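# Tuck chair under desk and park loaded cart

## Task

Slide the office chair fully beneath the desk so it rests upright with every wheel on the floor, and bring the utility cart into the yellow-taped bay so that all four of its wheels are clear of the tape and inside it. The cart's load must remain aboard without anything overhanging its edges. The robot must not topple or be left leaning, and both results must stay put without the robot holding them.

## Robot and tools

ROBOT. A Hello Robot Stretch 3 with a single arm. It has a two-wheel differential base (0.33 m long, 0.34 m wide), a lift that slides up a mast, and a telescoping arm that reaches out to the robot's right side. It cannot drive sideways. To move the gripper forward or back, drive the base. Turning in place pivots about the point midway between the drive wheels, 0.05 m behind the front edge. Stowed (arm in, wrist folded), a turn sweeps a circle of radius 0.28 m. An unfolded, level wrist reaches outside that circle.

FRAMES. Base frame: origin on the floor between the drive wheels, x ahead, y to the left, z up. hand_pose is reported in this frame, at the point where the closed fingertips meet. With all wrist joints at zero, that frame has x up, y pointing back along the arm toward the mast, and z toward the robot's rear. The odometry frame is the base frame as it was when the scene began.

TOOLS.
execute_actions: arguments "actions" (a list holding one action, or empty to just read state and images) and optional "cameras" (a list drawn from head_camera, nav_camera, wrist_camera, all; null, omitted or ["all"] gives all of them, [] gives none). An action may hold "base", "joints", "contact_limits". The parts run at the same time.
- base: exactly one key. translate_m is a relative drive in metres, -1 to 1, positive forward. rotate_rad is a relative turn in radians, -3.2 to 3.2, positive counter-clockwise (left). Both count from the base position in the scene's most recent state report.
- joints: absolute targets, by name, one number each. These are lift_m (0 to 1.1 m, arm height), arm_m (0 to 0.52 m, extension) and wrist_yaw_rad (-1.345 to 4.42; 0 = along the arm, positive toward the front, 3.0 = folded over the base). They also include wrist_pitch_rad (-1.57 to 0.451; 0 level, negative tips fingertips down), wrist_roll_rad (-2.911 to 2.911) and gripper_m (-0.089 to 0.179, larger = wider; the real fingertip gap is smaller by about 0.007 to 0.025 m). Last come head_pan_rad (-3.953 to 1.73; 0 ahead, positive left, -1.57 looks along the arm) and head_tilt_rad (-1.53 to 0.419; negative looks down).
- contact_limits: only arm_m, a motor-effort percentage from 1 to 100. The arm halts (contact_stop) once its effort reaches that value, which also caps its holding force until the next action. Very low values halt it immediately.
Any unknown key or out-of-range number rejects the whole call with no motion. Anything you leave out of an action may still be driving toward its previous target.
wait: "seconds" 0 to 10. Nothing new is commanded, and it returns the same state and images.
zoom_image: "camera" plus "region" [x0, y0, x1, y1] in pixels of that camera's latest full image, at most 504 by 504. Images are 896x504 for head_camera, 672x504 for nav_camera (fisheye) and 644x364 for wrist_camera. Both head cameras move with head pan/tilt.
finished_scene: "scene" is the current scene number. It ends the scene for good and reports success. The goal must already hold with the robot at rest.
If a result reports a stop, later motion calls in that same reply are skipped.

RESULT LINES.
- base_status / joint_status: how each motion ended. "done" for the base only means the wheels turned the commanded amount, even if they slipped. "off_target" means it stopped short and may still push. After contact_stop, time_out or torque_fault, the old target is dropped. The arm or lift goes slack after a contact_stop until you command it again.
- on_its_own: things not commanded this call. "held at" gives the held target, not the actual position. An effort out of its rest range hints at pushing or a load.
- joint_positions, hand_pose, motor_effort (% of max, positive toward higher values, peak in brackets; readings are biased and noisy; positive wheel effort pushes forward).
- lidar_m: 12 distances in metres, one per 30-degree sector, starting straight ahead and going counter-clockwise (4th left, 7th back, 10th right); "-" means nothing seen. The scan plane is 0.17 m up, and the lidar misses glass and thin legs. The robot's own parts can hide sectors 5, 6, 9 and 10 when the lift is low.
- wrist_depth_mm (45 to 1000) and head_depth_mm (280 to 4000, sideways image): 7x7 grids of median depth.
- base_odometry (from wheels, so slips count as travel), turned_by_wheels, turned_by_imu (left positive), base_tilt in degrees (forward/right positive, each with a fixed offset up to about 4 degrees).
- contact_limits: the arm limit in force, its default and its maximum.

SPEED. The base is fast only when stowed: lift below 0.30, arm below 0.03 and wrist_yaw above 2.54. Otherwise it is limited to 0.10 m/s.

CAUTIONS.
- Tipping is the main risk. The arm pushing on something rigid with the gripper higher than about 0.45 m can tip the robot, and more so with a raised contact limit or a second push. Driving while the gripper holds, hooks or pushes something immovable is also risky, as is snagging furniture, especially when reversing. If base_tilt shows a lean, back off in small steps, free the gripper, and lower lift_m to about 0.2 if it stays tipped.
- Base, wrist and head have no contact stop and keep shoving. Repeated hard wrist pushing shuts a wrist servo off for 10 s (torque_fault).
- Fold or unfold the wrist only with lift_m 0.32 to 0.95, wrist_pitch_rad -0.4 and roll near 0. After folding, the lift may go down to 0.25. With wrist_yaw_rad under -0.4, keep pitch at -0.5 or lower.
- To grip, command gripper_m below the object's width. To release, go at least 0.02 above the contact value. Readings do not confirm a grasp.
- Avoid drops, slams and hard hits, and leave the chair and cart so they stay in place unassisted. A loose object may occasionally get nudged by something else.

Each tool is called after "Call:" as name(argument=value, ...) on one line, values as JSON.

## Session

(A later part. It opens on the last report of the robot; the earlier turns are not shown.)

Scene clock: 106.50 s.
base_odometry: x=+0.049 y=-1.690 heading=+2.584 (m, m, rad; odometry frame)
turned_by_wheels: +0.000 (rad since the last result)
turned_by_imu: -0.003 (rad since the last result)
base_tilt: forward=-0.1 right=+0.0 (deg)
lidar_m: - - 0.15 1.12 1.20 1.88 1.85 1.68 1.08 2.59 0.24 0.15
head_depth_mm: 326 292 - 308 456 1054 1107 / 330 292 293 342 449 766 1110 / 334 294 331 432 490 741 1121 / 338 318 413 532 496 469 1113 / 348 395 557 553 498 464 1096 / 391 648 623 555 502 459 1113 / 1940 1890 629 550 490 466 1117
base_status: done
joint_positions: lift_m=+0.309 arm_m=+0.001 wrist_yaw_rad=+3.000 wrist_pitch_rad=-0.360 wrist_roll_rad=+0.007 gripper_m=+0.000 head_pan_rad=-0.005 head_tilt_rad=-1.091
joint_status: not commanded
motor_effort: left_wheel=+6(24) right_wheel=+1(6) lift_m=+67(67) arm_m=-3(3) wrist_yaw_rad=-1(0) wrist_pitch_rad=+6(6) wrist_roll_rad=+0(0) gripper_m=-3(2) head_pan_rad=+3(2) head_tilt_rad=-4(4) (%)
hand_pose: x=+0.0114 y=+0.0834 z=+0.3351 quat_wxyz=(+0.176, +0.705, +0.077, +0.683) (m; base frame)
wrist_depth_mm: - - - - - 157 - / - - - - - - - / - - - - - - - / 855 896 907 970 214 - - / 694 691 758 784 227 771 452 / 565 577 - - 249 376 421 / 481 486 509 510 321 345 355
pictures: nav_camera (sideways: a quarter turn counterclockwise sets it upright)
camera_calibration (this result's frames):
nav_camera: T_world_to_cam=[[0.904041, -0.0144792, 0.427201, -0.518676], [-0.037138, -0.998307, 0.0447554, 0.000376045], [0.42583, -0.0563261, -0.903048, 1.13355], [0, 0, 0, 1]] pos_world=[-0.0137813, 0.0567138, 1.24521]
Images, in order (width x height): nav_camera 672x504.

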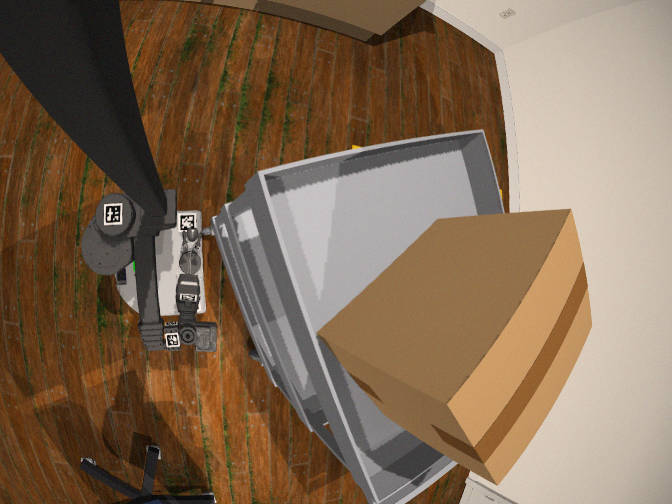

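Call:
execute_actions(actions=[{"base":{"translate_m":-0.22},"joints":{"lift_m":0.29}}], cameras=[])

Call:
execute_actions(actions=[{"base":{"rotate_rad":-1.3}}], cameras=[])

Call:
execute_actions(actions=[{"base":{"translate_m":0.26}}], cameras=[])

Call:
execute_actions(actions=[{"base":{"rotate_rad":1.38},"joints":{"lift_m":0.31}}], cameras=["nav_camera"])

Call:
execute_actions(actions=[{"base":{"translate_m":0.6}}], cameras=["nav_camera"])

Scene clock: 118.27 s.
base_odometry: x=+0.235 y=-1.806 heading=+2.584 (m, m, rad; odometry frame)
turned_by_wheels: +0.000 (rad since the last result)
turned_by_imu: -0.001 (rad since the last result)
base_tilt: forward=-0.1 right=+0.0 (deg)
lidar_m: 0.32 0.33 1.16 1.14 1.22 1.65 1.63 1.47 2.60 1.02 2.72 0.38
head_depth_mm: 383 484 567 908 1233 1177 1106 / 371 444 530 891 1176 1183 1116 / 418 499 573 879 1146 1181 1121 / 485 595 611 877 1059 1187 1129 / 576 679 619 562 869 1207 1116 / 767 707 624 580 1332 1214 1110 / 2015 744 1620 1479 1339 1219 1116
base_status: done
joint_positions: lift_m=+0.291 arm_m=+0.001 wrist_yaw_rad=+3.000 wrist_pitch_rad=-0.360 wrist_roll_rad=+0.007 gripper_m=+0.000 head_pan_rad=-0.005 head_tilt_rad=-1.091
joint_status: all done
motor_effort: left_wheel=+1(10) right_wheel=+1(2) lift_m=+18(58) arm_m=-3(2) wrist_yaw_rad=+0(0) wrist_pitch_rad=+6(6) wrist_roll_rad=+0(0) gripper_m=-2(2) head_pan_rad=+3(2) head_tilt_rad=-4(4) (%)
hand_pose: x=+0.0114 y=+0.0834 z=+0.3166 quat_wxyz=(+0.176, +0.705, +0.077, +0.683) (m; base frame)
wrist_depth_mm: - - - - - - - / - - - - - - - / - - - - - - - / 822 856 882 916 954 965 - / 654 655 710 742 730 742 769 / 541 546 - - 586 598 324 / 463 479 - 487 498 502 316
pictures: none
No camera images: the call's "cameras" was empty. Leave "cameras" out to get every camera's image.

Scene clock: 120.30 s.
base_odometry: x=+0.235 y=-1.806 heading=+1.284 (m, m, rad; odometry frame)
turned_by_wheels: -1.300 (rad since the last result)
turned_by_imu: -1.304 (rad since the last result)
base_tilt: forward=-0.1 right=+0.0 (deg)
lidar_m: 2.76 0.47 0.34 0.32 1.25 1.14 1.15 1.42 1.63 1.48 1.94 1.02
head_depth_mm: 2035 848 1048 1408 1285 1175 1108 / 2074 1184 1526 1396 1295 1184 1114 / 2095 1814 1585 1436 1300 1187 1118 / 2119 1841 1615 1450 1308 1196 1125 / 2155 1861 1640 1463 1319 1208 1122 / 2163 1876 1641 1471 1268 1196 1105 / 2194 1892 1661 939 1146 1064 979
base_status: done
joint_positions: lift_m=+0.291 arm_m=+0.001 wrist_yaw_rad=+3.000 wrist_pitch_rad=-0.360 wrist_roll_rad=+0.007 gripper_m=+0.000 head_pan_rad=-0.005 head_tilt_rad=-1.091
joint_status: not commanded
motor_effort: left_wheel=+2(14) right_wheel=-1(4) lift_m=+18(18) arm_m=-2(3) wrist_yaw_rad=+0(2) wrist_pitch_rad=+6(5) wrist_roll_rad=+0(0) gripper_m=-3(3) head_pan_rad=+2(2) head_tilt_rad=-3(4) (%)
hand_pose: x=+0.0114 y=+0.0834 z=+0.3166 quat_wxyz=(+0.176, +0.705, +0.077, +0.683) (m; base frame)
wrist_depth_mm: - - - - - - - / - - - - - - - / - - - 839 883 838 - / 832 833 607 591 611 499 520 / 664 664 628 462 498 642 700 / 545 542 - - 594 591 614 / 462 478 - 485 495 503 510
pictures: none
No camera images: the call's "cameras" was empty. Leave "cameras" out to get every camera's image.

Scene clock: 123.07 s.
base_odometry: x=+0.309 y=-1.557 heading=+1.284 (m, m, rad; odometry frame)
turned_by_wheels: +0.000 (rad since the last result)
turned_by_imu: -0.001 (rad since the last result)
base_tilt: forward=+0.0 right=+0.0 (deg)
lidar_m: 2.49 2.22 0.34 0.33 0.34 1.38 1.40 1.89 1.73 1.48 1.84 0.79
head_depth_mm: 2061 1789 1003 905 1267 1176 1107 / 2078 1807 1525 1396 1277 1185 1115 / 2103 1824 1615 1430 1313 1192 1122 / 2133 1841 1618 1464 1311 1201 1129 / 2146 1851 1636 1462 1314 1207 1115 / 2167 1880 1652 1472 1328 1196 1106 / 2212 1893 1674 1484 1338 1051 978
base_status: done
joint_positions: lift_m=+0.291 arm_m=+0.001 wrist_yaw_rad=+3.000 wrist_pitch_rad=-0.360 wrist_roll_rad=+0.007 gripper_m=+0.000 head_pan_rad=-0.005 head_tilt_rad=-1.091
joint_status: not commanded
motor_effort: left_wheel=+2(13) right_wheel=-1(5) lift_m=+18(18) arm_m=-3(3) wrist_yaw_rad=+0(0) wrist_pitch_rad=+6(6) wrist_roll_rad=+0(0) gripper_m=-2(4) head_pan_rad=+2(2) head_tilt_rad=-4(4) (%)
hand_pose: x=+0.0114 y=+0.0834 z=+0.3166 quat_wxyz=(+0.176, +0.705, +0.077, +0.683) (m; base frame)
wrist_depth_mm: - - - - - - - / - - - - - - - / - - 816 833 852 - - / 386 554 580 594 480 940 - / 412 421 451 466 510 739 778 / 481 521 - - 586 595 623 / 457 476 - 480 491 502 509
pictures: none
No camera images: the call's "cameras" was empty. Leave "cameras" out to get every camera's image.

Scene clock: 125.93 s.
base_odometry: x=+0.309 y=-1.557 heading=+2.664 (m, m, rad; odometry frame)
turned_by_wheels: +1.380 (rad since the last result)
turned_by_imu: +1.388 (rad since the last result)
base_tilt: forward=+0.0 right=-0.1 (deg)
lidar_m: 0.33 0.33 0.39 1.39 1.53 1.74 1.47 1.85 0.79 2.49 2.44 0.37
head_depth_mm: 700 633 591 810 1284 1176 1105 / 733 680 602 888 1146 1188 1115 / 400 490 580 880 1131 1198 1122 / 374 448 538 871 1065 1195 1124 / 359 416 506 557 869 1190 1120 / 353 388 466 542 865 1180 1117 / 350 365 606 556 854 1202 1121
base_status: done
joint_positions: lift_m=+0.309 arm_m=+0.001 wrist_yaw_rad=+3.000 wrist_pitch_rad=-0.360 wrist_roll_rad=+0.007 gripper_m=+0.000 head_pan_rad=-0.005 head_tilt_rad=-1.091
joint_status: all done
motor_effort: left_wheel=-3(11) right_wheel=+3(6) lift_m=+69(78) arm_m=-3(3) wrist_yaw_rad=+0(1) wrist_pitch_rad=+5(6) wrist_roll_rad=+0(0) gripper_m=-3(4) head_pan_rad=+2(2) head_tilt_rad=-4(3) (%)
hand_pose: x=+0.0114 y=+0.0834 z=+0.3350 quat_wxyz=(+0.176, +0.705, +0.077, +0.683) (m; base frame)
wrist_depth_mm: - - - - - - - / - - - - - - - / - - - - - - - / 858 901 929 976 968 576 646 / 683 699 746 774 723 455 535 / 563 579 - - 563 420 411 / 477 483 507 520 517 516 322
pictures: nav_camera (sideways: a quarter turn counterclockwise sets it upright)
camera_calibration (this result's frames):
nav_camera: T_world_to_cam=[[0.90404, -0.014481, 0.427202, -0.518678], [-0.03714, -0.998307, 0.0447553, 0.000376117], [0.425831, -0.0563269, -0.903048, 1.13355], [0, 0, 0, 1]] pos_world=[-0.0137811, 0.0567138, 1.24521]
Images, in order (width x height): nav_camera 672x504.

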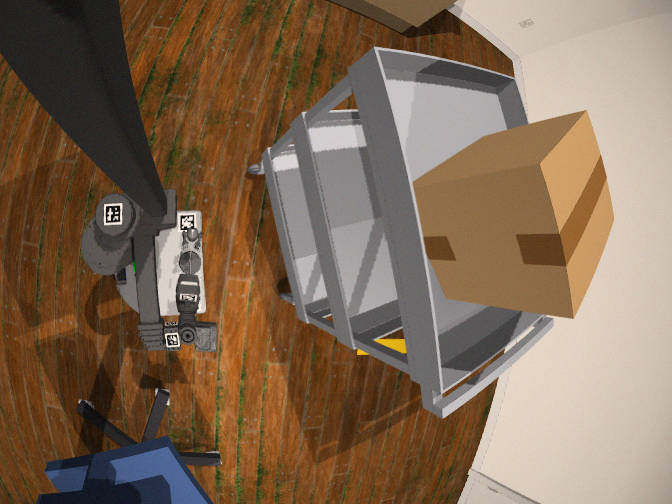

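Scene clock: 132.97 s.
base_odometry: x=-0.224 y=-1.281 heading=+2.664 (m, m, rad; odometry frame)
turned_by_wheels: +0.000 (rad since the last result)
turned_by_imu: -0.138 (rad since the last result)
base_tilt: forward=+0.0 right=+0.0 (deg)
lidar_m: - - 0.15 0.18 1.37 1.94 2.05 2.36 1.13 2.42 0.15 -
head_depth_mm: 1426 623 600 514 485 448 1099 / 1420 644 - - 392 447 1103 / 1428 301 - - 343 448 927 / 1338 294 - - 317 440 710 / 342 297 - - - 406 646 / 346 297 - - - 350 918 / 349 300 - - - 328 645
base_status: done
joint_positions: lift_m=+0.309 arm_m=+0.001 wrist_yaw_rad=+3.000 wrist_pitch_rad=-0.360 wrist_roll_rad=+0.007 gripper_m=+0.000 head_pan_rad=-0.005 head_tilt_rad=-1.091
joint_status: not commanded
motor_effort: left_wheel=+2(57) right_wheel=+13(40) lift_m=+68(69) arm_m=-2(3) wrist_yaw_rad=+0(1) wrist_pitch_rad=+5(6) wrist_roll_rad=+0(0) gripper_m=-2(3) head_pan_rad=+2(2) head_tilt_rad=-4(4) (%)
hand_pose: x=+0.0114 y=+0.0834 z=+0.3350 quat_wxyz=(+0.176, +0.705, +0.077, +0.683) (m; base frame)
wrist_depth_mm: - - - - - - 456 / - - - - - - - / - - - - - - - / 861 864 937 508 549 579 - / 675 696 752 513 509 517 487 / 556 576 - - 406 415 426 / 475 489 512 312 343 346 353
pictures: nav_camera (sideways: a quarter turn counterclockwise sets it upright)
camera_calibration (this result's frames):
nav_camera: T_world_to_cam=[[0.904194, -0.0143256, 0.426881, -0.51826], [-0.0369517, -0.998314, 0.0447667, 0.000360222], [0.42552, -0.0562518, -0.903199, 1.13375], [0, 0, 0, 1]] pos_world=[-0.013811, 0.0567105, 1.24522]
Images, in order (width x height): nav_camera 672x504.

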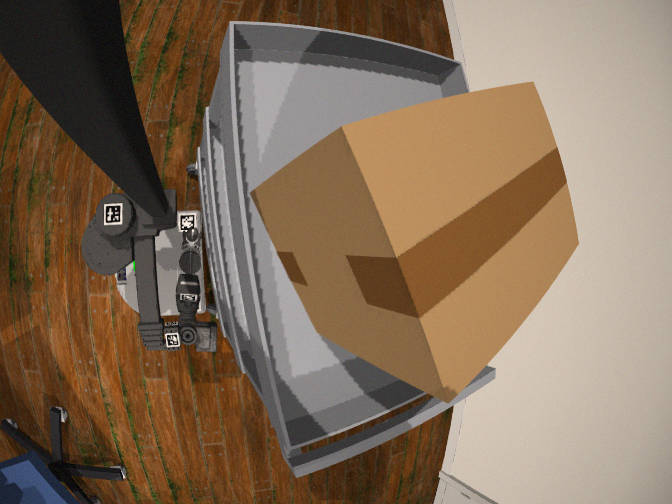

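Call:
execute_actions(actions=[{"base":{"translate_m":0.4}}], cameras=[])

Call:
execute_actions(actions=[{"base":{"translate_m":-0.7},"joints":{"lift_m":0.29,"head_tilt_rad":-0.9}}], cameras=["nav_camera","head_camera"])

Scene clock: 149.13 s.
base_odometry: x=-0.579 y=-1.097 heading=+2.664 (m, m, rad; odometry frame)
turned_by_wheels: +0.000 (rad since the last result)
turned_by_imu: -0.003 (rad since the last result)
base_tilt: forward=+0.0 right=+0.0 (deg)
lidar_m: - - 0.15 0.33 1.35 1.91 2.44 1.43 2.71 0.20 0.15 -
head_depth_mm: 1021 1132 - - 358 443 428 / 955 292 - - 339 446 702 / 333 295 - - 320 439 643 / 337 294 - - - 437 648 / 341 297 - - - 407 1085 / 345 298 - - - 407 1085 / 350 301 - - - 454 1101
base_status: done
joint_positions: lift_m=+0.309 arm_m=+0.001 wrist_yaw_rad=+2.999 wrist_pitch_rad=-0.360 wrist_roll_rad=+0.007 gripper_m=+0.000 head_pan_rad=-0.005 head_tilt_rad=-1.091
joint_status: not commanded
motor_effort: left_wheel=+1(23) right_wheel=+2(29) lift_m=+68(68) arm_m=-2(3) wrist_yaw_rad=+0(1) wrist_pitch_rad=+6(5) wrist_roll_rad=+0(0) gripper_m=-2(3) head_pan_rad=+2(2) head_tilt_rad=-3(4) (%)
hand_pose: x=+0.0116 y=+0.0833 z=+0.3350 quat_wxyz=(+0.177, +0.705, +0.076, +0.683) (m; base frame)
wrist_depth_mm: - - - - - - - / - - - - - - - / - - - - - - - / 858 876 921 908 991 - - / 683 689 749 491 485 505 500 / 568 571 - - 408 413 425 / 480 483 508 508 333 346 353
pictures: none
No camera images: the call's "cameras" was empty. Leave "cameras" out to get every camera's image.

Scene clock: 153.40 s.
base_odometry: x=+0.042 y=-1.419 heading=+2.664 (m, m, rad; odometry frame)
turned_by_wheels: +0.000 (rad since the last result)
turned_by_imu: +0.001 (rad since the last result)
base_tilt: forward=-0.1 right=+0.1 (deg)
lidar_m: 0.76 0.81 1.35 1.32 1.38 2.04 1.76 2.06 0.95 2.47 2.35 0.78
head_depth_mm: 1474 856 1817 1593 1414 1232 1105 / 1083 907 1178 1167 1361 1242 1109 / 733 808 1206 1362 1369 1255 1116 / 714 799 1226 1375 1381 1266 1126 / 701 802 1226 1385 1397 1271 1131 / 1130 958 1236 1186 1428 1278 1137 / 1567 919 1887 1675 1471 1297 1144
base_status: done
joint_positions: lift_m=+0.291 arm_m=+0.001 wrist_yaw_rad=+2.999 wrist_pitch_rad=-0.360 wrist_roll_rad=+0.007 gripper_m=+0.000 head_pan_rad=-0.005 head_tilt_rad=-0.902
joint_status: all done
motor_effort: left_wheel=+1(9) right_wheel=+0(4) lift_m=+18(57) arm_m=-2(2) wrist_yaw_rad=+0(1) wrist_pitch_rad=+5(5) wrist_roll_rad=+0(0) gripper_m=-2(4) head_pan_rad=+3(2) head_tilt_rad=+1(17) (%)
hand_pose: x=+0.0115 y=+0.0834 z=+0.3166 quat_wxyz=(+0.176, +0.705, +0.077, +0.683) (m; base frame)
wrist_depth_mm: - - - - - - - / - - - - - - - / - - - - - - - / 831 864 915 905 964 989 - / 653 655 722 746 728 733 774 / 540 546 - - 589 597 610 / 454 478 - 485 493 498 508
pictures: head_camera (sideways: a quarter turn clockwise sets it upright), nav_camera (sideways: a quarter turn counterclockwise sets it upright)
camera_calibration (this result's frames):
head_camera: T_world_to_cam=[[-0.775379, 0.0581525, -0.628813, 0.846373], [0.0290357, 0.997981, 0.0564896, -0.063463], [0.630829, 0.0255428, -0.775502, 0.959183], [0, 0, 0, 1]] pos_world=[0.0530222, -0.010384, 1.27964]
nav_camera: T_world_to_cam=[[0.807362, -0.013839, 0.589894, -0.730021], [-0.044831, -0.998274, 0.0379384, 0.00928765], [0.588351, -0.0570756, -0.806589, 1.00719], [0, 0, 0, 1]] pos_world=[-0.0027742, 0.0566548, 1.24267]
Images, in order (width x height): head_camera 896x504, nav_camera 672x504.

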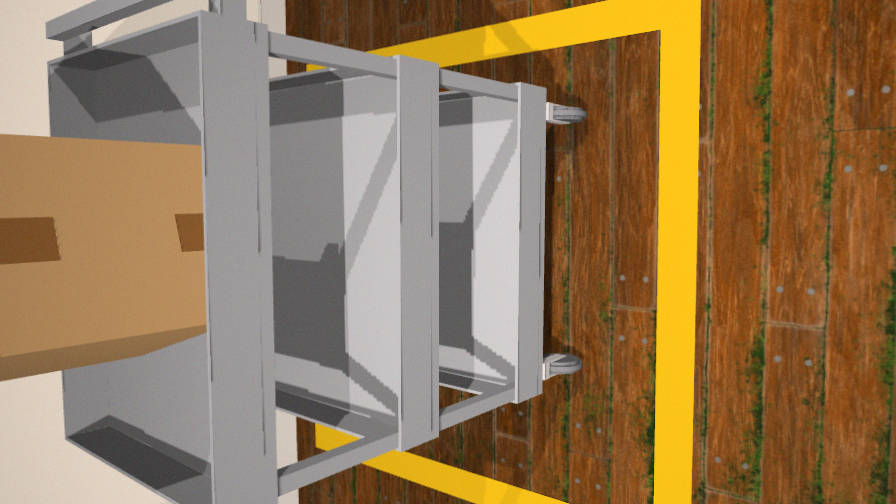

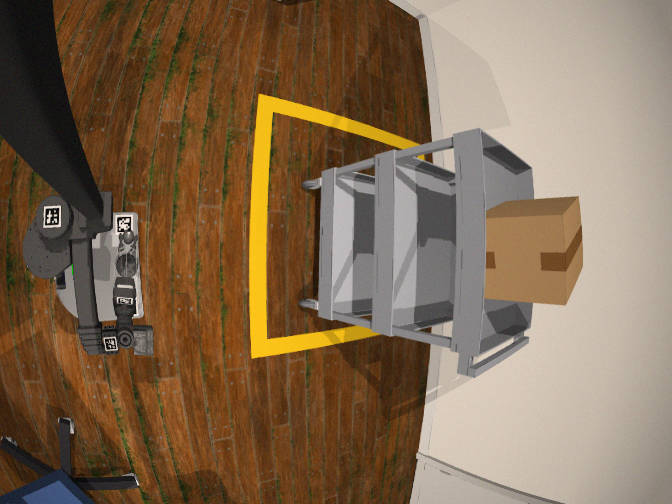

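Call:
execute_actions(actions=[{"base":{"translate_m":-0.8}}], cameras=[])

Call:
execute_actions(actions=[{"base":{"rotate_rad":-1.2}}], cameras=[])

Call:
execute_actions(actions=[{"base":{"translate_m":0.45},"joints":{"lift_m":0.25,"arm_m":0.035,"head_tilt_rad":-1.1}}], cameras=["nav_camera"])

Scene clock: 165.53 s.
base_odometry: x=+0.753 y=-1.787 heading=+2.664 (m, m, rad; odometry frame)
turned_by_wheels: +0.000 (rad since the last result)
turned_by_imu: +0.000 (rad since the last result)
base_tilt: forward=-0.2 right=+0.0 (deg)
lidar_m: 1.56 1.83 1.39 1.35 1.61 1.23 1.20 0.99 1.51 2.34 0.88 2.63
head_depth_mm: 2284 2348 1926 1616 1405 1245 1105 / 2231 2287 1911 1630 1409 1251 1118 / 1853 1934 1882 1654 1423 1254 1119 / 1827 1947 1912 1670 1432 1262 1131 / 1845 1965 1906 1674 1449 1271 1133 / 2236 2388 2015 1698 1464 1277 1142 / 2305 2538 2035 1719 1474 1289 1148
base_status: done
joint_positions: lift_m=+0.291 arm_m=+0.001 wrist_yaw_rad=+2.999 wrist_pitch_rad=-0.360 wrist_roll_rad=+0.007 gripper_m=+0.000 head_pan_rad=-0.005 head_tilt_rad=-0.901
joint_status: not commanded
motor_effort: left_wheel=+1(11) right_wheel=+0(5) lift_m=+18(18) arm_m=-2(3) wrist_yaw_rad=+0(0) wrist_pitch_rad=+6(6) wrist_roll_rad=+0(0) gripper_m=-2(3) head_pan_rad=+2(2) head_tilt_rad=+1(0) (%)
hand_pose: x=+0.0115 y=+0.0834 z=+0.3166 quat_wxyz=(+0.176, +0.705, +0.077, +0.683) (m; base frame)
wrist_depth_mm: - - - - - - - / - - - - - - - / - - - - - - - / 841 860 893 938 953 - - / 657 668 720 757 732 749 749 / 542 537 - - 581 600 614 / 461 489 - 489 491 502 508
pictures: none
No camera images: the call's "cameras" was empty. Leave "cameras" out to get every camera's image.

Scene clock: 167.50 s.
base_odometry: x=+0.753 y=-1.787 heading=+1.464 (m, m, rad; odometry frame)
turned_by_wheels: -1.200 (rad since the last result)
turned_by_imu: -1.204 (rad since the last result)
base_tilt: forward=-0.1 right=+0.0 (deg)
lidar_m: 0.88 2.74 1.56 1.58 1.46 1.35 1.37 1.28 1.20 0.99 1.50 2.34
head_depth_mm: 2382 657 823 1584 1410 1237 1110 / 2532 655 780 1018 1410 1245 1108 / 2636 656 779 1017 1394 1254 1121 / 2726 656 779 983 1399 1267 1129 / 2778 655 773 1020 1422 1274 1133 / 2943 668 794 1647 1455 1284 1140 / 3065 2439 2026 1717 1471 1287 1148
base_status: done
joint_positions: lift_m=+0.291 arm_m=+0.001 wrist_yaw_rad=+2.999 wrist_pitch_rad=-0.360 wrist_roll_rad=+0.007 gripper_m=+0.000 head_pan_rad=-0.005 head_tilt_rad=-0.901
joint_status: not commanded
motor_effort: left_wheel=+3(13) right_wheel=-1(3) lift_m=+18(18) arm_m=-2(3) wrist_yaw_rad=-1(0) wrist_pitch_rad=+6(6) wrist_roll_rad=+0(0) gripper_m=-3(3) head_pan_rad=+2(2) head_tilt_rad=+1(0) (%)
hand_pose: x=+0.0115 y=+0.0833 z=+0.3166 quat_wxyz=(+0.176, +0.705, +0.077, +0.683) (m; base frame)
wrist_depth_mm: - - - - - - - / - - - - - - - / - - - - - - - / 842 862 887 895 947 995 - / 662 647 711 747 714 744 756 / 536 545 - - 586 596 618 / 462 479 - 492 494 492 511
pictures: none
No camera images: the call's "cameras" was empty. Leave "cameras" out to get every camera's image.

Scene clock: 172.63 s.
base_odometry: x=+0.801 y=-1.339 heading=+1.464 (m, m, rad; odometry frame)
turned_by_wheels: +0.000 (rad since the last result)
turned_by_imu: -0.003 (rad since the last result)
base_tilt: forward=+0.0 right=-0.1 (deg)
lidar_m: 0.43 2.54 1.44 1.39 1.89 1.76 1.79 1.49 1.08 1.34 1.81 1.92
head_depth_mm: 2079 1796 1582 348 529 1162 1107 / 2080 1803 1606 347 524 1144 1110 / 2127 1842 1621 350 520 1161 1119 / 2140 1843 1624 352 515 1172 1121 / 2147 1851 1640 355 514 1158 1119 / 2153 1897 1645 357 510 1204 1114 / 2232 1903 1690 356 507 1220 1123
base_status: done
joint_positions: lift_m=+0.251 arm_m=+0.035 wrist_yaw_rad=+3.000 wrist_pitch_rad=-0.360 wrist_roll_rad=+0.007 gripper_m=+0.000 head_pan_rad=-0.005 head_tilt_rad=-1.087
joint_status: all done
motor_effort: left_wheel=+2(13) right_wheel=-1(5) lift_m=+18(24) arm_m=+4(6) wrist_yaw_rad=+0(0) wrist_pitch_rad=+6(5) wrist_roll_rad=+0(0) gripper_m=-4(2) head_pan_rad=+2(3) head_tilt_rad=-6(20) (%)
hand_pose: x=+0.0115 y=+0.0493 z=+0.2766 quat_wxyz=(+0.176, +0.705, +0.077, +0.683) (m; base frame)
wrist_depth_mm: - - - - - - - / - - - - - - - / - - - - - - - / 754 764 792 836 869 890 914 / 600 606 657 678 662 677 657 / 503 523 - - 530 395 545 / - - - 441 449 410 343
pictures: nav_camera (sideways: a quarter turn counterclockwise sets it upright)
camera_calibration (this result's frames):
nav_camera: T_world_to_cam=[[0.902443, -0.0143171, 0.430571, -0.523056], [-0.0371346, -0.998313, 0.044636, 0.000531277], [0.429206, -0.0562705, -0.901452, 1.13146], [0, 0, 0, 1]] pos_world=[-0.0135794, 0.0567093, 1.24514]
Images, in order (width x height): nav_camera 672x504.

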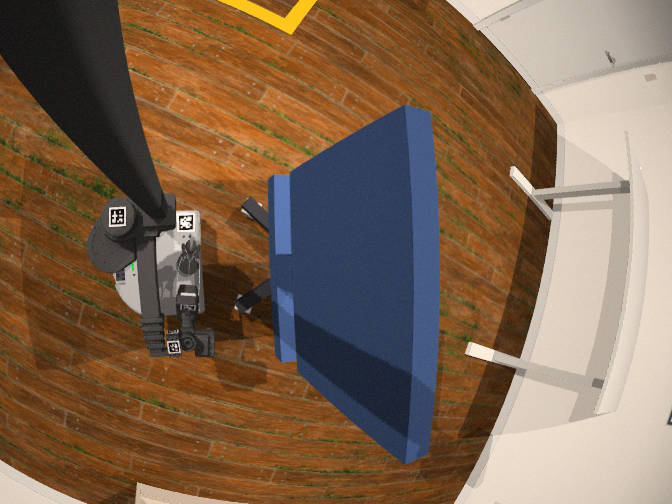

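Call:
execute_actions(actions=[{"base":{"translate_m":0.6}}], cameras=["nav_camera"])

Call:
execute_actions(actions=[{"base":{"translate_m":0.5}}], cameras=["nav_camera"])

Scene clock: 182.77 s.
base_odometry: x=+0.864 y=-0.743 heading=+1.464 (m, m, rad; odometry frame)
turned_by_wheels: +0.000 (rad since the last result)
turned_by_imu: -0.009 (rad since the last result)
base_tilt: forward=-0.1 right=+0.1 (deg)
lidar_m: 1.72 2.27 2.12 1.37 1.46 2.31 2.34 1.42 1.42 1.34 1.96 0.29
head_depth_mm: 1722 1802 1587 899 810 762 - / 1805 1811 1594 904 817 765 - / 1887 1821 1600 912 826 775 526 / 1985 1836 1633 918 834 778 782 / 2010 1866 1628 1456 1303 783 1091 / 1779 1839 1646 1472 1337 287 1107 / 2144 1887 1669 1474 1335 289 1117
base_status: done
joint_positions: lift_m=+0.251 arm_m=+0.035 wrist_yaw_rad=+2.999 wrist_pitch_rad=-0.361 wrist_roll_rad=+0.007 gripper_m=+0.000 head_pan_rad=-0.005 head_tilt_rad=-1.090
joint_status: not commanded
motor_effort: left_wheel=+12(67) right_wheel=+6(37) lift_m=+19(19) arm_m=+3(4) wrist_yaw_rad=+0(0) wrist_pitch_rad=+5(6) wrist_roll_rad=+0(0) gripper_m=-3(3) head_pan_rad=+2(2) head_tilt_rad=-5(6) (%)
hand_pose: x=+0.0116 y=+0.0491 z=+0.2765 quat_wxyz=(+0.177, +0.705, +0.077, +0.683) (m; base frame)
wrist_depth_mm: - - - - - - - / - - - - - - - / - - - - - - - / 740 781 809 823 858 881 928 / 587 601 653 675 648 672 694 / 505 528 - - 531 542 544 / - - - 346 437 455 411
pictures: nav_camera (sideways: a quarter turn counterclockwise sets it upright)
camera_calibration (this result's frames):
nav_camera: T_world_to_cam=[[0.903642, -0.0143178, 0.42805, -0.519779], [-0.0370041, -0.998314, 0.0447254, 0.000414229], [0.426688, -0.0562553, -0.902648, 1.13302], [0, 0, 0, 1]] pos_world=[-0.013738, 0.05671, 1.24519]
Images, in order (width x height): nav_camera 672x504.

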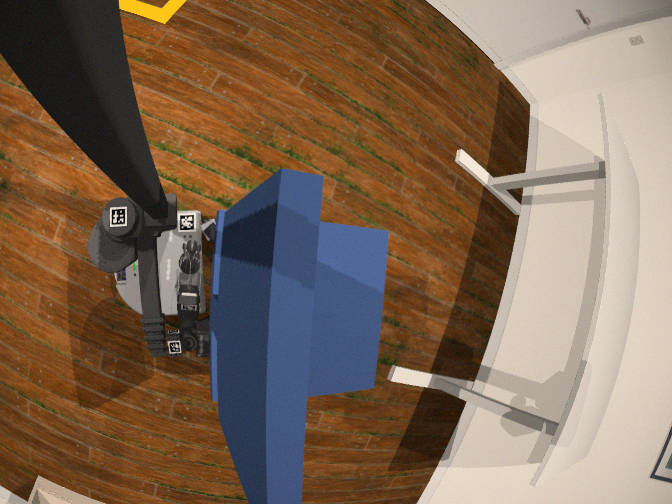

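Scene clock: 188.73 s.
base_odometry: x=+0.918 y=-0.246 heading=+1.464 (m, m, rad; odometry frame)
turned_by_wheels: +0.000 (rad since the last result)
turned_by_imu: -0.003 (rad since the last result)
base_tilt: forward=-0.1 right=+0.0 (deg)
lidar_m: 1.39 1.24 1.90 1.96 1.81 2.77 2.81 1.81 1.53 1.87 0.99 0.33
head_depth_mm: 549 1529 1584 898 813 768 430 / 558 1599 1596 903 820 771 448 / 576 1675 1610 914 826 531 552 / 1470 1740 1626 1448 1299 288 1117 / 1539 1767 1631 1458 1315 1205 1119 / 1599 1774 1612 1472 1335 1212 1112 / 1167 1857 1665 1487 1347 1217 1117
base_status: done
joint_positions: lift_m=+0.251 arm_m=+0.035 wrist_yaw_rad=+2.994 wrist_pitch_rad=-0.361 wrist_roll_rad=+0.007 gripper_m=+0.000 head_pan_rad=-0.005 head_tilt_rad=-1.090
joint_status: not commanded
motor_effort: left_wheel=+7(25) right_wheel=+9(15) lift_m=+19(19) arm_m=+3(3) wrist_yaw_rad=+5(6) wrist_pitch_rad=+6(6) wrist_roll_rad=+0(0) gripper_m=-3(3) head_pan_rad=+2(2) head_tilt_rad=-4(4) (%)
hand_pose: x=+0.0128 y=+0.0489 z=+0.2765 quat_wxyz=(+0.179, +0.705, +0.075, +0.682) (m; base frame)
wrist_depth_mm: - - - - - - - / - - - - - - - / - - - - - - - / 759 787 802 838 869 883 903 / 596 602 656 669 660 685 693 / 509 520 - - 538 546 560 / - - - 436 447 452 465
pictures: nav_camera (sideways: a quarter turn counterclockwise sets it upright)
camera_calibration (this result's frames):
nav_camera: T_world_to_cam=[[0.903642, -0.0143178, 0.42805, -0.519779], [-0.037004, -0.998314, 0.0447254, 0.000414229], [0.426688, -0.0562553, -0.902648, 1.13302], [0, 0, 0, 1]] pos_world=[-0.013738, 0.05671, 1.24519]
Images, in order (width x height): nav_camera 672x504.

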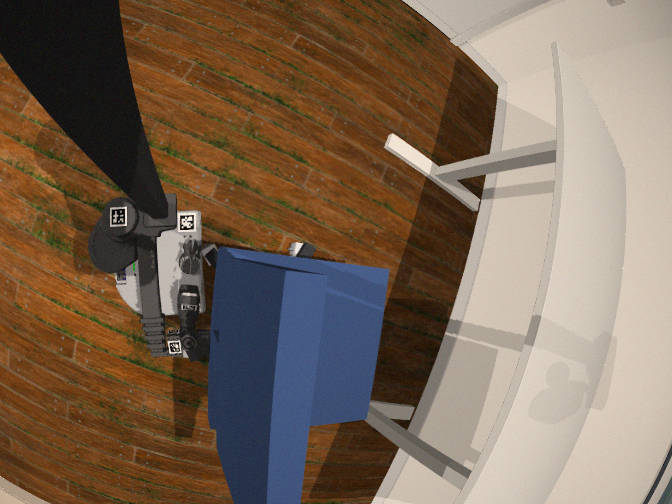

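Call:
execute_actions(actions=[{"base":{"translate_m":-0.3},"joints":{"arm_m":0}}], cameras=[])

Call:
execute_actions(actions=[{"base":{"rotate_rad":-1.5}}], cameras=[])

Call:
execute_actions(actions=[{"base":{"translate_m":0.36}}], cameras=[])

Call:
execute_actions(actions=[{"base":{"rotate_rad":1.75},"joints":{"arm_m":0.035}}], cameras=["nav_camera"])

Call:
execute_actions(actions=[{"base":{"translate_m":0.5}}], cameras=["nav_camera"])

Scene clock: 201.90 s.
base_odometry: x=+0.886 y=-0.544 heading=+1.464 (m, m, rad; odometry frame)
turned_by_wheels: +0.000 (rad since the last result)
turned_by_imu: +0.000 (rad since the last result)
base_tilt: forward=-0.1 right=-0.1 (deg)
lidar_m: 1.52 1.54 2.04 1.53 1.43 2.49 2.53 1.57 1.40 1.75 1.76 0.59
head_depth_mm: 1558 414 463 607 1151 1158 1095 / 1625 418 473 627 1235 1178 1113 / 1714 424 485 650 1211 1194 1118 / 1767 433 499 741 1281 1199 1129 / 1858 1855 1630 1463 1318 1202 1125 / 1808 1761 1649 1476 1330 1218 1106 / 2056 1882 1671 1486 1339 1218 1117
base_status: done
joint_positions: lift_m=+0.251 arm_m=+0.001 wrist_yaw_rad=+2.999 wrist_pitch_rad=-0.361 wrist_roll_rad=+0.007 gripper_m=+0.000 head_pan_rad=-0.005 head_tilt_rad=-1.090
joint_status: all done
motor_effort: left_wheel=+1(10) right_wheel=+1(4) lift_m=+19(19) arm_m=-3(2) wrist_yaw_rad=-1(5) wrist_pitch_rad=+6(6) wrist_roll_rad=+0(0) gripper_m=-3(2) head_pan_rad=+2(2) head_tilt_rad=-4(5) (%)
hand_pose: x=+0.0115 y=+0.0833 z=+0.2765 quat_wxyz=(+0.177, +0.705, +0.077, +0.683) (m; base frame)
wrist_depth_mm: - - - - - - - / - - - - - - - / - - - - - - - / 750 784 815 829 857 894 917 / 590 608 652 678 658 668 688 / 484 497 - - 540 539 556 / - - - 436 450 452 464
pictures: none
No camera images: the call's "cameras" was empty. Leave "cameras" out to get every camera's image.

Scene clock: 204.10 s.
base_odometry: x=+0.886 y=-0.544 heading=-0.036 (m, m, rad; odometry frame)
turned_by_wheels: -1.500 (rad since the last result)
turned_by_imu: -1.504 (rad since the last result)
base_tilt: forward=-0.1 right=+0.0 (deg)
lidar_m: 1.76 1.72 0.59 1.52 2.12 2.03 1.43 1.44 2.50 2.51 1.56 1.41
head_depth_mm: 1653 1791 1590 1425 1289 1178 1093 / 1737 1802 1598 1433 1295 1177 1118 / 1822 1835 1597 1447 1306 1195 1121 / 1930 1828 1619 1452 1307 1197 1124 / 2006 1852 1634 1458 1320 1203 1119 / 2068 1876 1646 1476 1333 1194 1106 / 2071 1891 1660 912 849 1159 1076
base_status: done
joint_positions: lift_m=+0.251 arm_m=+0.001 wrist_yaw_rad=+2.999 wrist_pitch_rad=-0.361 wrist_roll_rad=+0.007 gripper_m=+0.000 head_pan_rad=-0.005 head_tilt_rad=-1.090
joint_status: not commanded
motor_effort: left_wheel=+3(15) right_wheel=-1(5) lift_m=+19(19) arm_m=-3(4) wrist_yaw_rad=+1(0) wrist_pitch_rad=+6(6) wrist_roll_rad=+0(0) gripper_m=-2(2) head_pan_rad=+2(2) head_tilt_rad=-4(4) (%)
hand_pose: x=+0.0115 y=+0.0833 z=+0.2765 quat_wxyz=(+0.177, +0.705, +0.077, +0.683) (m; base frame)
wrist_depth_mm: - - - - - - - / - - - - - - - / - - - - - - - / 760 769 807 752 673 732 927 / 592 594 624 613 648 535 702 / 485 499 - - 532 460 549 / - - - 436 441 452 462
pictures: none
No camera images: the call's "cameras" was empty. Leave "cameras" out to get every camera's image.

Scene clock: 207.03 s.
base_odometry: x=+1.245 y=-0.557 heading=-0.035 (m, m, rad; odometry frame)
turned_by_wheels: +0.000 (rad since the last result)
turned_by_imu: -0.002 (rad since the last result)
base_tilt: forward=+0.0 right=+0.0 (deg)
lidar_m: 1.44 1.54 1.02 0.53 2.04 2.34 1.77 1.88 2.66 2.05 1.38 1.09
head_depth_mm: 1332 1567 1593 1421 1283 1176 1098 / 1402 1673 1594 1423 1293 1180 1112 / 1468 1736 1605 1448 1302 1194 1125 / 1561 1788 1628 1448 1318 1197 1121 / 1659 1840 1645 1465 1320 1203 1121 / 1765 1868 1644 1478 1333 1210 1109 / 1829 1900 1666 1483 1336 1221 729
base_status: done
joint_positions: lift_m=+0.251 arm_m=+0.001 wrist_yaw_rad=+3.000 wrist_pitch_rad=-0.361 wrist_roll_rad=+0.007 gripper_m=+0.000 head_pan_rad=-0.005 head_tilt_rad=-1.090
joint_status: not commanded
motor_effort: left_wheel=+2(14) right_wheel=-1(5) lift_m=+19(19) arm_m=-3(3) wrist_yaw_rad=-1(0) wrist_pitch_rad=+6(6) wrist_roll_rad=+0(0) gripper_m=-3(3) head_pan_rad=+2(2) head_tilt_rad=-4(4) (%)
hand_pose: x=+0.0115 y=+0.0833 z=+0.2765 quat_wxyz=(+0.176, +0.705, +0.077, +0.683) (m; base frame)
wrist_depth_mm: - - - - - - - / - - - - - - - / - - 790 - - - - / 759 768 617 690 838 883 941 / 471 561 571 666 657 679 697 / 470 496 - - 537 539 561 / - - - 442 443 452 465
pictures: none
No camera images: the call's "cameras" was empty. Leave "cameras" out to get every camera's image.

Scene clock: 209.97 s.
base_odometry: x=+1.245 y=-0.557 heading=+1.714 (m, m, rad; odometry frame)
turned_by_wheels: +1.750 (rad since the last result)
turned_by_imu: +1.757 (rad since the last result)
base_tilt: forward=+0.0 right=-0.1 (deg)
lidar_m: 0.53 2.36 2.34 1.78 2.68 2.67 1.39 1.35 1.09 1.54 1.48 1.02
head_depth_mm: 1478 1702 1507 1361 1271 1174 1109 / 1596 1765 376 453 808 1185 1115 / 1715 1831 386 493 810 1165 1123 / 1850 1840 397 540 845 1198 1125 / 1999 1848 428 599 1233 1212 1124 / 1672 1806 463 671 1300 1216 1113 / 2190 441 506 778 1344 1222 1122
base_status: done
joint_positions: lift_m=+0.251 arm_m=+0.035 wrist_yaw_rad=+3.000 wrist_pitch_rad=-0.361 wrist_roll_rad=+0.007 gripper_m=+0.000 head_pan_rad=-0.005 head_tilt_rad=-1.090
joint_status: all done
motor_effort: left_wheel=-3(12) right_wheel=+2(7) lift_m=+19(19) arm_m=+4(5) wrist_yaw_rad=-1(1) wrist_pitch_rad=+6(5) wrist_roll_rad=+0(0) gripper_m=-3(2) head_pan_rad=+2(3) head_tilt_rad=-5(5) (%)
hand_pose: x=+0.0115 y=+0.0493 z=+0.2765 quat_wxyz=(+0.176, +0.705, +0.077, +0.683) (m; base frame)
wrist_depth_mm: - - - - - - - / - - - - - - - / - - - - - - - / 753 769 807 831 861 903 926 / 592 604 652 680 659 676 668 / 502 527 - - 535 538 518 / - - - 435 445 454 463
pictures: nav_camera (sideways: a quarter turn counterclockwise sets it upright)
camera_calibration (this result's frames):
nav_camera: T_world_to_cam=[[0.90364, -0.0143222, 0.428053, -0.519784], [-0.037009, -0.998314, 0.0447253, 0.000414418], [0.426691, -0.0562574, -0.902646, 1.13302], [0, 0, 0, 1]] pos_world=[-0.0137375, 0.0567101, 1.24519]
Images, in order (width x height): nav_camera 672x504.

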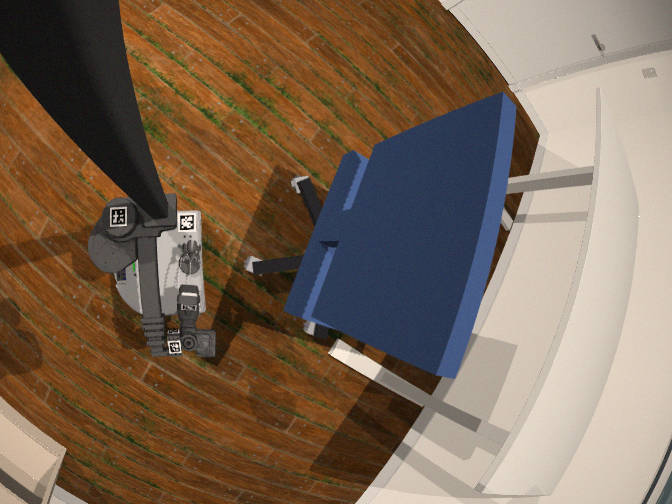

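Scene clock: 216.00 s.
base_odometry: x=+1.174 y=-0.062 heading=+1.714 (m, m, rad; odometry frame)
turned_by_wheels: +0.000 (rad since the last result)
turned_by_imu: -0.016 (rad since the last result)
base_tilt: forward=-0.1 right=+0.0 (deg)
lidar_m: 0.35 1.15 2.03 1.92 1.86 3.04 1.87 1.47 1.71 1.36 0.67 1.08
head_depth_mm: 525 456 404 885 297 399 1100 / 533 461 419 904 302 459 1100 / 536 464 970 914 308 539 1108 / 543 469 1592 919 315 654 1127 / 548 482 1632 923 326 1100 1121 / 555 508 1584 1478 366 1180 1109 / 562 1793 1668 1484 417 1213 1118
base_status: done
joint_positions: lift_m=+0.251 arm_m=+0.035 wrist_yaw_rad=+3.000 wrist_pitch_rad=-0.361 wrist_roll_rad=+0.007 gripper_m=+0.000 head_pan_rad=-0.005 head_tilt_rad=-1.090
joint_status: not commanded
motor_effort: left_wheel=+4(30) right_wheel=+12(36) lift_m=+20(20) arm_m=+4(4) wrist_yaw_rad=-1(1) wrist_pitch_rad=+6(6) wrist_roll_rad=+0(0) gripper_m=-3(3) head_pan_rad=+3(2) head_tilt_rad=-4(5) (%)
hand_pose: x=+0.0115 y=+0.0492 z=+0.2764 quat_wxyz=(+0.177, +0.705, +0.077, +0.683) (m; base frame)
wrist_depth_mm: - - - - - - - / - - - - - - - / - - - - - - - / 745 767 800 837 852 888 873 / 592 604 647 681 651 676 698 / 504 532 - - 435 508 559 / - - - 443 433 360 453
pictures: nav_camera (sideways: a quarter turn counterclockwise sets it upright)
camera_calibration (this result's frames):
nav_camera: T_world_to_cam=[[0.903779, -0.0142653, 0.427761, -0.519404], [-0.0369309, -0.998316, 0.0447356, 0.000400518], [0.426403, -0.0562287, -0.902784, 1.1332], [0, 0, 0, 1]] pos_world=[-0.0137595, 0.0567089, 1.2452]
Images, in order (width x height): nav_camera 672x504.

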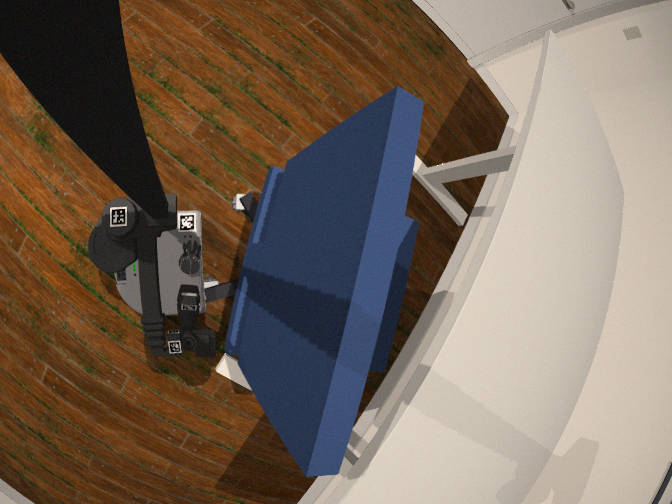

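Call:
execute_actions(actions=[{"base":{"translate_m":-0.25},"joints":{"arm_m":0}}], cameras=[])

Call:
execute_actions(actions=[{"base":{"rotate_rad":1.05}}], cameras=[])

Call:
execute_actions(actions=[{"base":{"translate_m":0.36}}], cameras=[])

Call:
execute_actions(actions=[{"base":{"rotate_rad":-1.65},"joints":{"arm_m":0.035}}], cameras=["nav_camera"])

Call:
execute_actions(actions=[{"base":{"translate_m":0.48}}], cameras=["nav_camera"])

Scene clock: 227.87 s.
base_odometry: x=+1.210 y=-0.309 heading=+1.714 (m, m, rad; odometry frame)
turned_by_wheels: +0.000 (rad since the last result)
turned_by_imu: -0.001 (rad since the last result)
base_tilt: forward=-0.2 right=+0.1 (deg)
lidar_m: 0.60 1.39 2.18 1.80 2.01 2.86 1.63 1.27 1.56 1.61 0.83 0.82
head_depth_mm: 526 414 463 602 1259 1182 1098 / 534 425 483 633 1244 1179 1108 / 561 432 504 673 1204 1188 1120 / 584 445 528 714 1291 1201 1127 / 1725 450 552 761 1286 1203 1119 / 1437 462 581 915 1336 1210 1117 / 2067 470 627 1482 1337 1213 1114
base_status: done
joint_positions: lift_m=+0.251 arm_m=+0.001 wrist_yaw_rad=+3.000 wrist_pitch_rad=-0.361 wrist_roll_rad=+0.007 gripper_m=+0.000 head_pan_rad=-0.005 head_tilt_rad=-1.090
joint_status: all done
motor_effort: left_wheel=-1(12) right_wheel=+1(3) lift_m=+19(20) arm_m=-3(4) wrist_yaw_rad=+0(0) wrist_pitch_rad=+6(6) wrist_roll_rad=+0(0) gripper_m=-3(3) head_pan_rad=+2(2) head_tilt_rad=-4(4) (%)
hand_pose: x=+0.0114 y=+0.0832 z=+0.2764 quat_wxyz=(+0.177, +0.705, +0.077, +0.683) (m; base frame)
wrist_depth_mm: - - - - - - - / - - - - - - - / - - - - - - - / 759 775 815 836 859 897 917 / 589 606 651 687 647 675 684 / 490 498 - - 534 533 466 / - - - 437 442 453 448
pictures: none
No camera images: the call's "cameras" was empty. Leave "cameras" out to get every camera's image.

Scene clock: 229.70 s.
base_odometry: x=+1.210 y=-0.309 heading=+2.764 (m, m, rad; odometry frame)
turned_by_wheels: +1.050 (rad since the last result)
turned_by_imu: +1.053 (rad since the last result)
base_tilt: forward=+0.0 right=+0.0 (deg)
lidar_m: 2.18 1.79 2.01 2.85 1.63 1.27 1.56 1.61 0.83 0.83 0.60 1.38
head_depth_mm: 2001 1802 1578 1426 1255 1172 1082 / 2025 1811 1588 1431 1293 1183 1115 / 2053 1830 1604 1443 1310 1187 1114 / 2051 1842 1614 1446 1316 1198 1129 / 2083 1858 1638 1465 1323 1205 1116 / 2108 1884 1660 1469 1339 1214 1113 / 2141 1888 1665 1481 1342 1216 1121
base_status: done
joint_positions: lift_m=+0.251 arm_m=+0.001 wrist_yaw_rad=+3.000 wrist_pitch_rad=-0.361 wrist_roll_rad=+0.007 gripper_m=+0.000 head_pan_rad=-0.005 head_tilt_rad=-1.090
joint_status: not commanded
motor_effort: left_wheel=-3(10) right_wheel=+2(7) lift_m=+19(19) arm_m=-3(3) wrist_yaw_rad=+0(0) wrist_pitch_rad=+6(5) wrist_roll_rad=+0(0) gripper_m=-3(3) head_pan_rad=+2(2) head_tilt_rad=-5(4) (%)
hand_pose: x=+0.0114 y=+0.0832 z=+0.2764 quat_wxyz=(+0.177, +0.705, +0.077, +0.683) (m; base frame)
wrist_depth_mm: - - - - - - - / - - - - - - - / - - - - - - - / 748 773 816 823 866 906 909 / 594 593 657 680 652 673 690 / 485 499 - - 534 538 556 / - - - 439 443 448 461
pictures: none
No camera images: the call's "cameras" was empty. Leave "cameras" out to get every camera's image.

Scene clock: 232.63 s.
base_odometry: x=+0.875 y=-0.177 heading=+2.764 (m, m, rad; odometry frame)
turned_by_wheels: +0.000 (rad since the last result)
turned_by_imu: -0.002 (rad since the last result)
base_tilt: forward=-0.1 right=+0.0 (deg)
lidar_m: 1.82 1.61 1.54 2.81 2.41 1.61 1.83 1.67 0.98 0.55 1.16 1.85
head_depth_mm: 1759 1792 1578 1419 1286 1183 1048 / 1774 1803 1592 1428 1302 1183 1114 / 1806 1815 1607 1436 1307 1192 1123 / 1848 1849 1623 1459 1309 1202 1126 / 1857 1848 1639 1474 1328 1202 1118 / 1878 1867 1647 1473 1327 1222 1116 / 1896 1888 1672 1478 1336 1217 1112
base_status: done
joint_positions: lift_m=+0.251 arm_m=+0.001 wrist_yaw_rad=+3.000 wrist_pitch_rad=-0.361 wrist_roll_rad=+0.007 gripper_m=+0.000 head_pan_rad=-0.005 head_tilt_rad=-1.090
joint_status: not commanded
motor_effort: left_wheel=-2(11) right_wheel=+2(8) lift_m=+20(20) arm_m=-3(3) wrist_yaw_rad=-1(0) wrist_pitch_rad=+6(6) wrist_roll_rad=+0(0) gripper_m=-3(3) head_pan_rad=+2(2) head_tilt_rad=-4(5) (%)
hand_pose: x=+0.0114 y=+0.0832 z=+0.2764 quat_wxyz=(+0.177, +0.705, +0.077, +0.683) (m; base frame)
wrist_depth_mm: - - - - - - - / - - - - - - - / - - - - - - - / 748 770 812 819 862 868 926 / 591 602 651 678 663 665 701 / 481 493 - - 534 544 549 / - - - 439 443 457 457
pictures: none
No camera images: the call's "cameras" was empty. Leave "cameras" out to get every camera's image.

Scene clock: 235.43 s.
base_odometry: x=+0.875 y=-0.177 heading=+1.114 (m, m, rad; odometry frame)
turned_by_wheels: -1.650 (rad since the last result)
turned_by_imu: -1.658 (rad since the last result)
base_tilt: forward=+0.0 right=+0.1 (deg)
lidar_m: 0.55 1.16 1.88 1.82 1.71 1.54 2.81 2.57 1.88 1.61 1.78 0.98
head_depth_mm: 527 413 467 659 1267 1175 1109 / 532 1414 440 605 1185 1182 1112 / 537 1510 413 558 855 1186 1119 / 543 1564 396 517 831 1185 1130 / 549 1567 392 483 1272 1205 1122 / 556 1574 1600 1479 1327 1215 1112 / 563 1585 1673 1491 1350 1222 1118
base_status: done
joint_positions: lift_m=+0.251 arm_m=+0.035 wrist_yaw_rad=+3.000 wrist_pitch_rad=-0.361 wrist_roll_rad=+0.007 gripper_m=+0.000 head_pan_rad=-0.005 head_tilt_rad=-1.090
joint_status: all done
motor_effort: left_wheel=+3(13) right_wheel=+0(4) lift_m=+20(20) arm_m=+4(5) wrist_yaw_rad=+0(0) wrist_pitch_rad=+6(6) wrist_roll_rad=+0(0) gripper_m=-2(3) head_pan_rad=+3(2) head_tilt_rad=-4(4) (%)
hand_pose: x=+0.0114 y=+0.0492 z=+0.2764 quat_wxyz=(+0.177, +0.705, +0.077, +0.683) (m; base frame)
wrist_depth_mm: - - - - - - - / - - - - - - - / - - - - - - - / 768 758 806 832 856 884 922 / 595 599 652 682 655 682 679 / 506 536 - - 541 543 539 / - - - 435 442 453 460
pictures: nav_camera (sideways: a quarter turn counterclockwise sets it upright)
camera_calibration (this result's frames):
nav_camera: T_world_to_cam=[[0.903778, -0.0142691, 0.427764, -0.519408], [-0.0369353, -0.998316, 0.0447355, 0.000400663], [0.426405, -0.0562305, -0.902783, 1.1332], [0, 0, 0, 1]] pos_world=[-0.0137591, 0.056709, 1.2452]
Images, in order (width x height): nav_camera 672x504.

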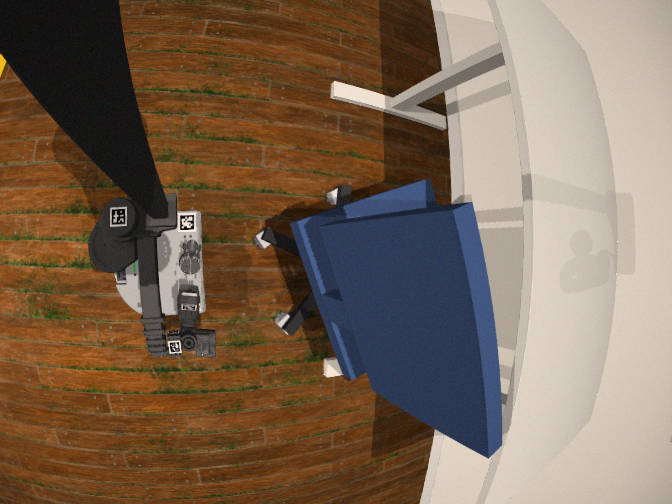

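Scene clock: 241.17 s.
base_odometry: x=+1.086 y=+0.254 heading=+1.114 (m, m, rad; odometry frame)
turned_by_wheels: +0.000 (rad since the last result)
turned_by_imu: +0.053 (rad since the last result)
base_tilt: forward=-0.1 right=+0.0 (deg)
lidar_m: 0.28 0.97 0.85 1.81 1.97 1.91 3.23 2.17 1.75 1.94 0.65 0.30
head_depth_mm: 525 457 403 361 327 308 513 / 531 460 406 364 330 311 704 / 537 464 410 367 332 312 804 / 543 469 413 369 334 285 714 / 550 474 416 372 337 286 1081 / 555 478 420 375 339 287 1099 / 563 483 424 378 341 289 1117
base_status: translate_m off_target (by the wheels' count: +0.4796 of +0.4800)
joint_positions: lift_m=+0.251 arm_m=+0.035 wrist_yaw_rad=+3.000 wrist_pitch_rad=-0.361 wrist_roll_rad=+0.007 gripper_m=+0.000 head_pan_rad=-0.005 head_tilt_rad=-1.091
joint_status: not commanded
on_its_own: left_wheel is at rest, and its effort (+62) is outside its rest range (-18 to +18); right_wheel is at rest, and its effort (+35) is outside its rest range (-18 to +18)
motor_effort: left_wheel=+62(77) right_wheel=+35(47) lift_m=+20(20) arm_m=+4(4) wrist_yaw_rad=-1(1) wrist_pitch_rad=+6(6) wrist_roll_rad=+0(0) gripper_m=-3(2) head_pan_rad=+3(2) head_tilt_rad=-4(4) (%)
hand_pose: x=+0.0114 y=+0.0492 z=+0.2764 quat_wxyz=(+0.177, +0.705, +0.077, +0.683) (m; base frame)
wrist_depth_mm: - - - - - - - / - - - - - - - / - - - - - - - / 757 762 805 819 835 903 903 / 592 603 657 680 647 666 692 / 507 534 - - 533 519 433 / - - - 336 330 456 375
pictures: nav_camera (sideways: a quarter turn counterclockwise sets it upright)
camera_calibration (this result's frames):
nav_camera: T_world_to_cam=[[0.904027, -0.0142701, 0.427236, -0.518722], [-0.036909, -0.998316, 0.0447541, 0.000376266], [0.425878, -0.0562278, -0.903032, 1.13353], [0, 0, 0, 1]] pos_world=[-0.0137922, 0.0567092, 1.24521]
Images, in order (width x height): nav_camera 672x504.

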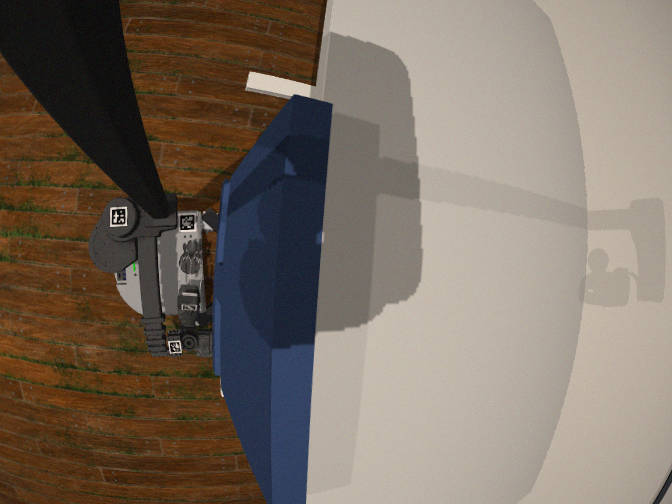

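Call:
execute_actions(actions=[{"base":{"translate_m":-0.1}}], cameras=[])

Call:
finished_scene(scene=1)

Scene clock: 249.30 s.
base_odometry: x=+1.042 y=+0.164 heading=+1.114 (m, m, rad; odometry frame)
turned_by_wheels: +0.000 (rad since the last result)
turned_by_imu: -0.001 (rad since the last result)
base_tilt: forward=-0.1 right=+0.0 (deg)
lidar_m: 0.38 0.94 0.92 1.82 1.98 1.82 3.15 2.09 1.71 1.93 0.71 0.74
head_depth_mm: 524 456 403 361 334 745 1108 / 531 460 406 364 344 748 1100 / 536 465 410 366 353 725 1122 / 542 468 413 369 365 777 1122 / 549 474 416 371 377 1079 1114 / 555 477 420 375 388 1184 1114 / 562 483 424 377 402 1224 1119
base_status: done
joint_positions: lift_m=+0.251 arm_m=+0.035 wrist_yaw_rad=+3.000 wrist_pitch_rad=-0.361 wrist_roll_rad=+0.007 gripper_m=+0.000 head_pan_rad=-0.005 head_tilt_rad=-1.091
joint_status: not commanded
motor_effort: left_wheel=+0(53) right_wheel=+1(30) lift_m=+20(20) arm_m=+4(4) wrist_yaw_rad=+0(0) wrist_pitch_rad=+6(6) wrist_roll_rad=+0(0) gripper_m=-3(2) head_pan_rad=+2(3) head_tilt_rad=-4(4) (%)
hand_pose: x=+0.0114 y=+0.0492 z=+0.2764 quat_wxyz=(+0.177, +0.705, +0.077, +0.683) (m; base frame)
wrist_depth_mm: - - - - - - - / - - - - - - - / - - - - - - - / 744 772 817 822 845 873 921 / 588 603 650 670 646 665 699 / 503 531 - - 533 543 507 / - - - 438 354 331 461
pictures: none
No camera images: the call's "cameras" was empty. Leave "cameras" out to get every camera's image.

The scene is finished: the task was done.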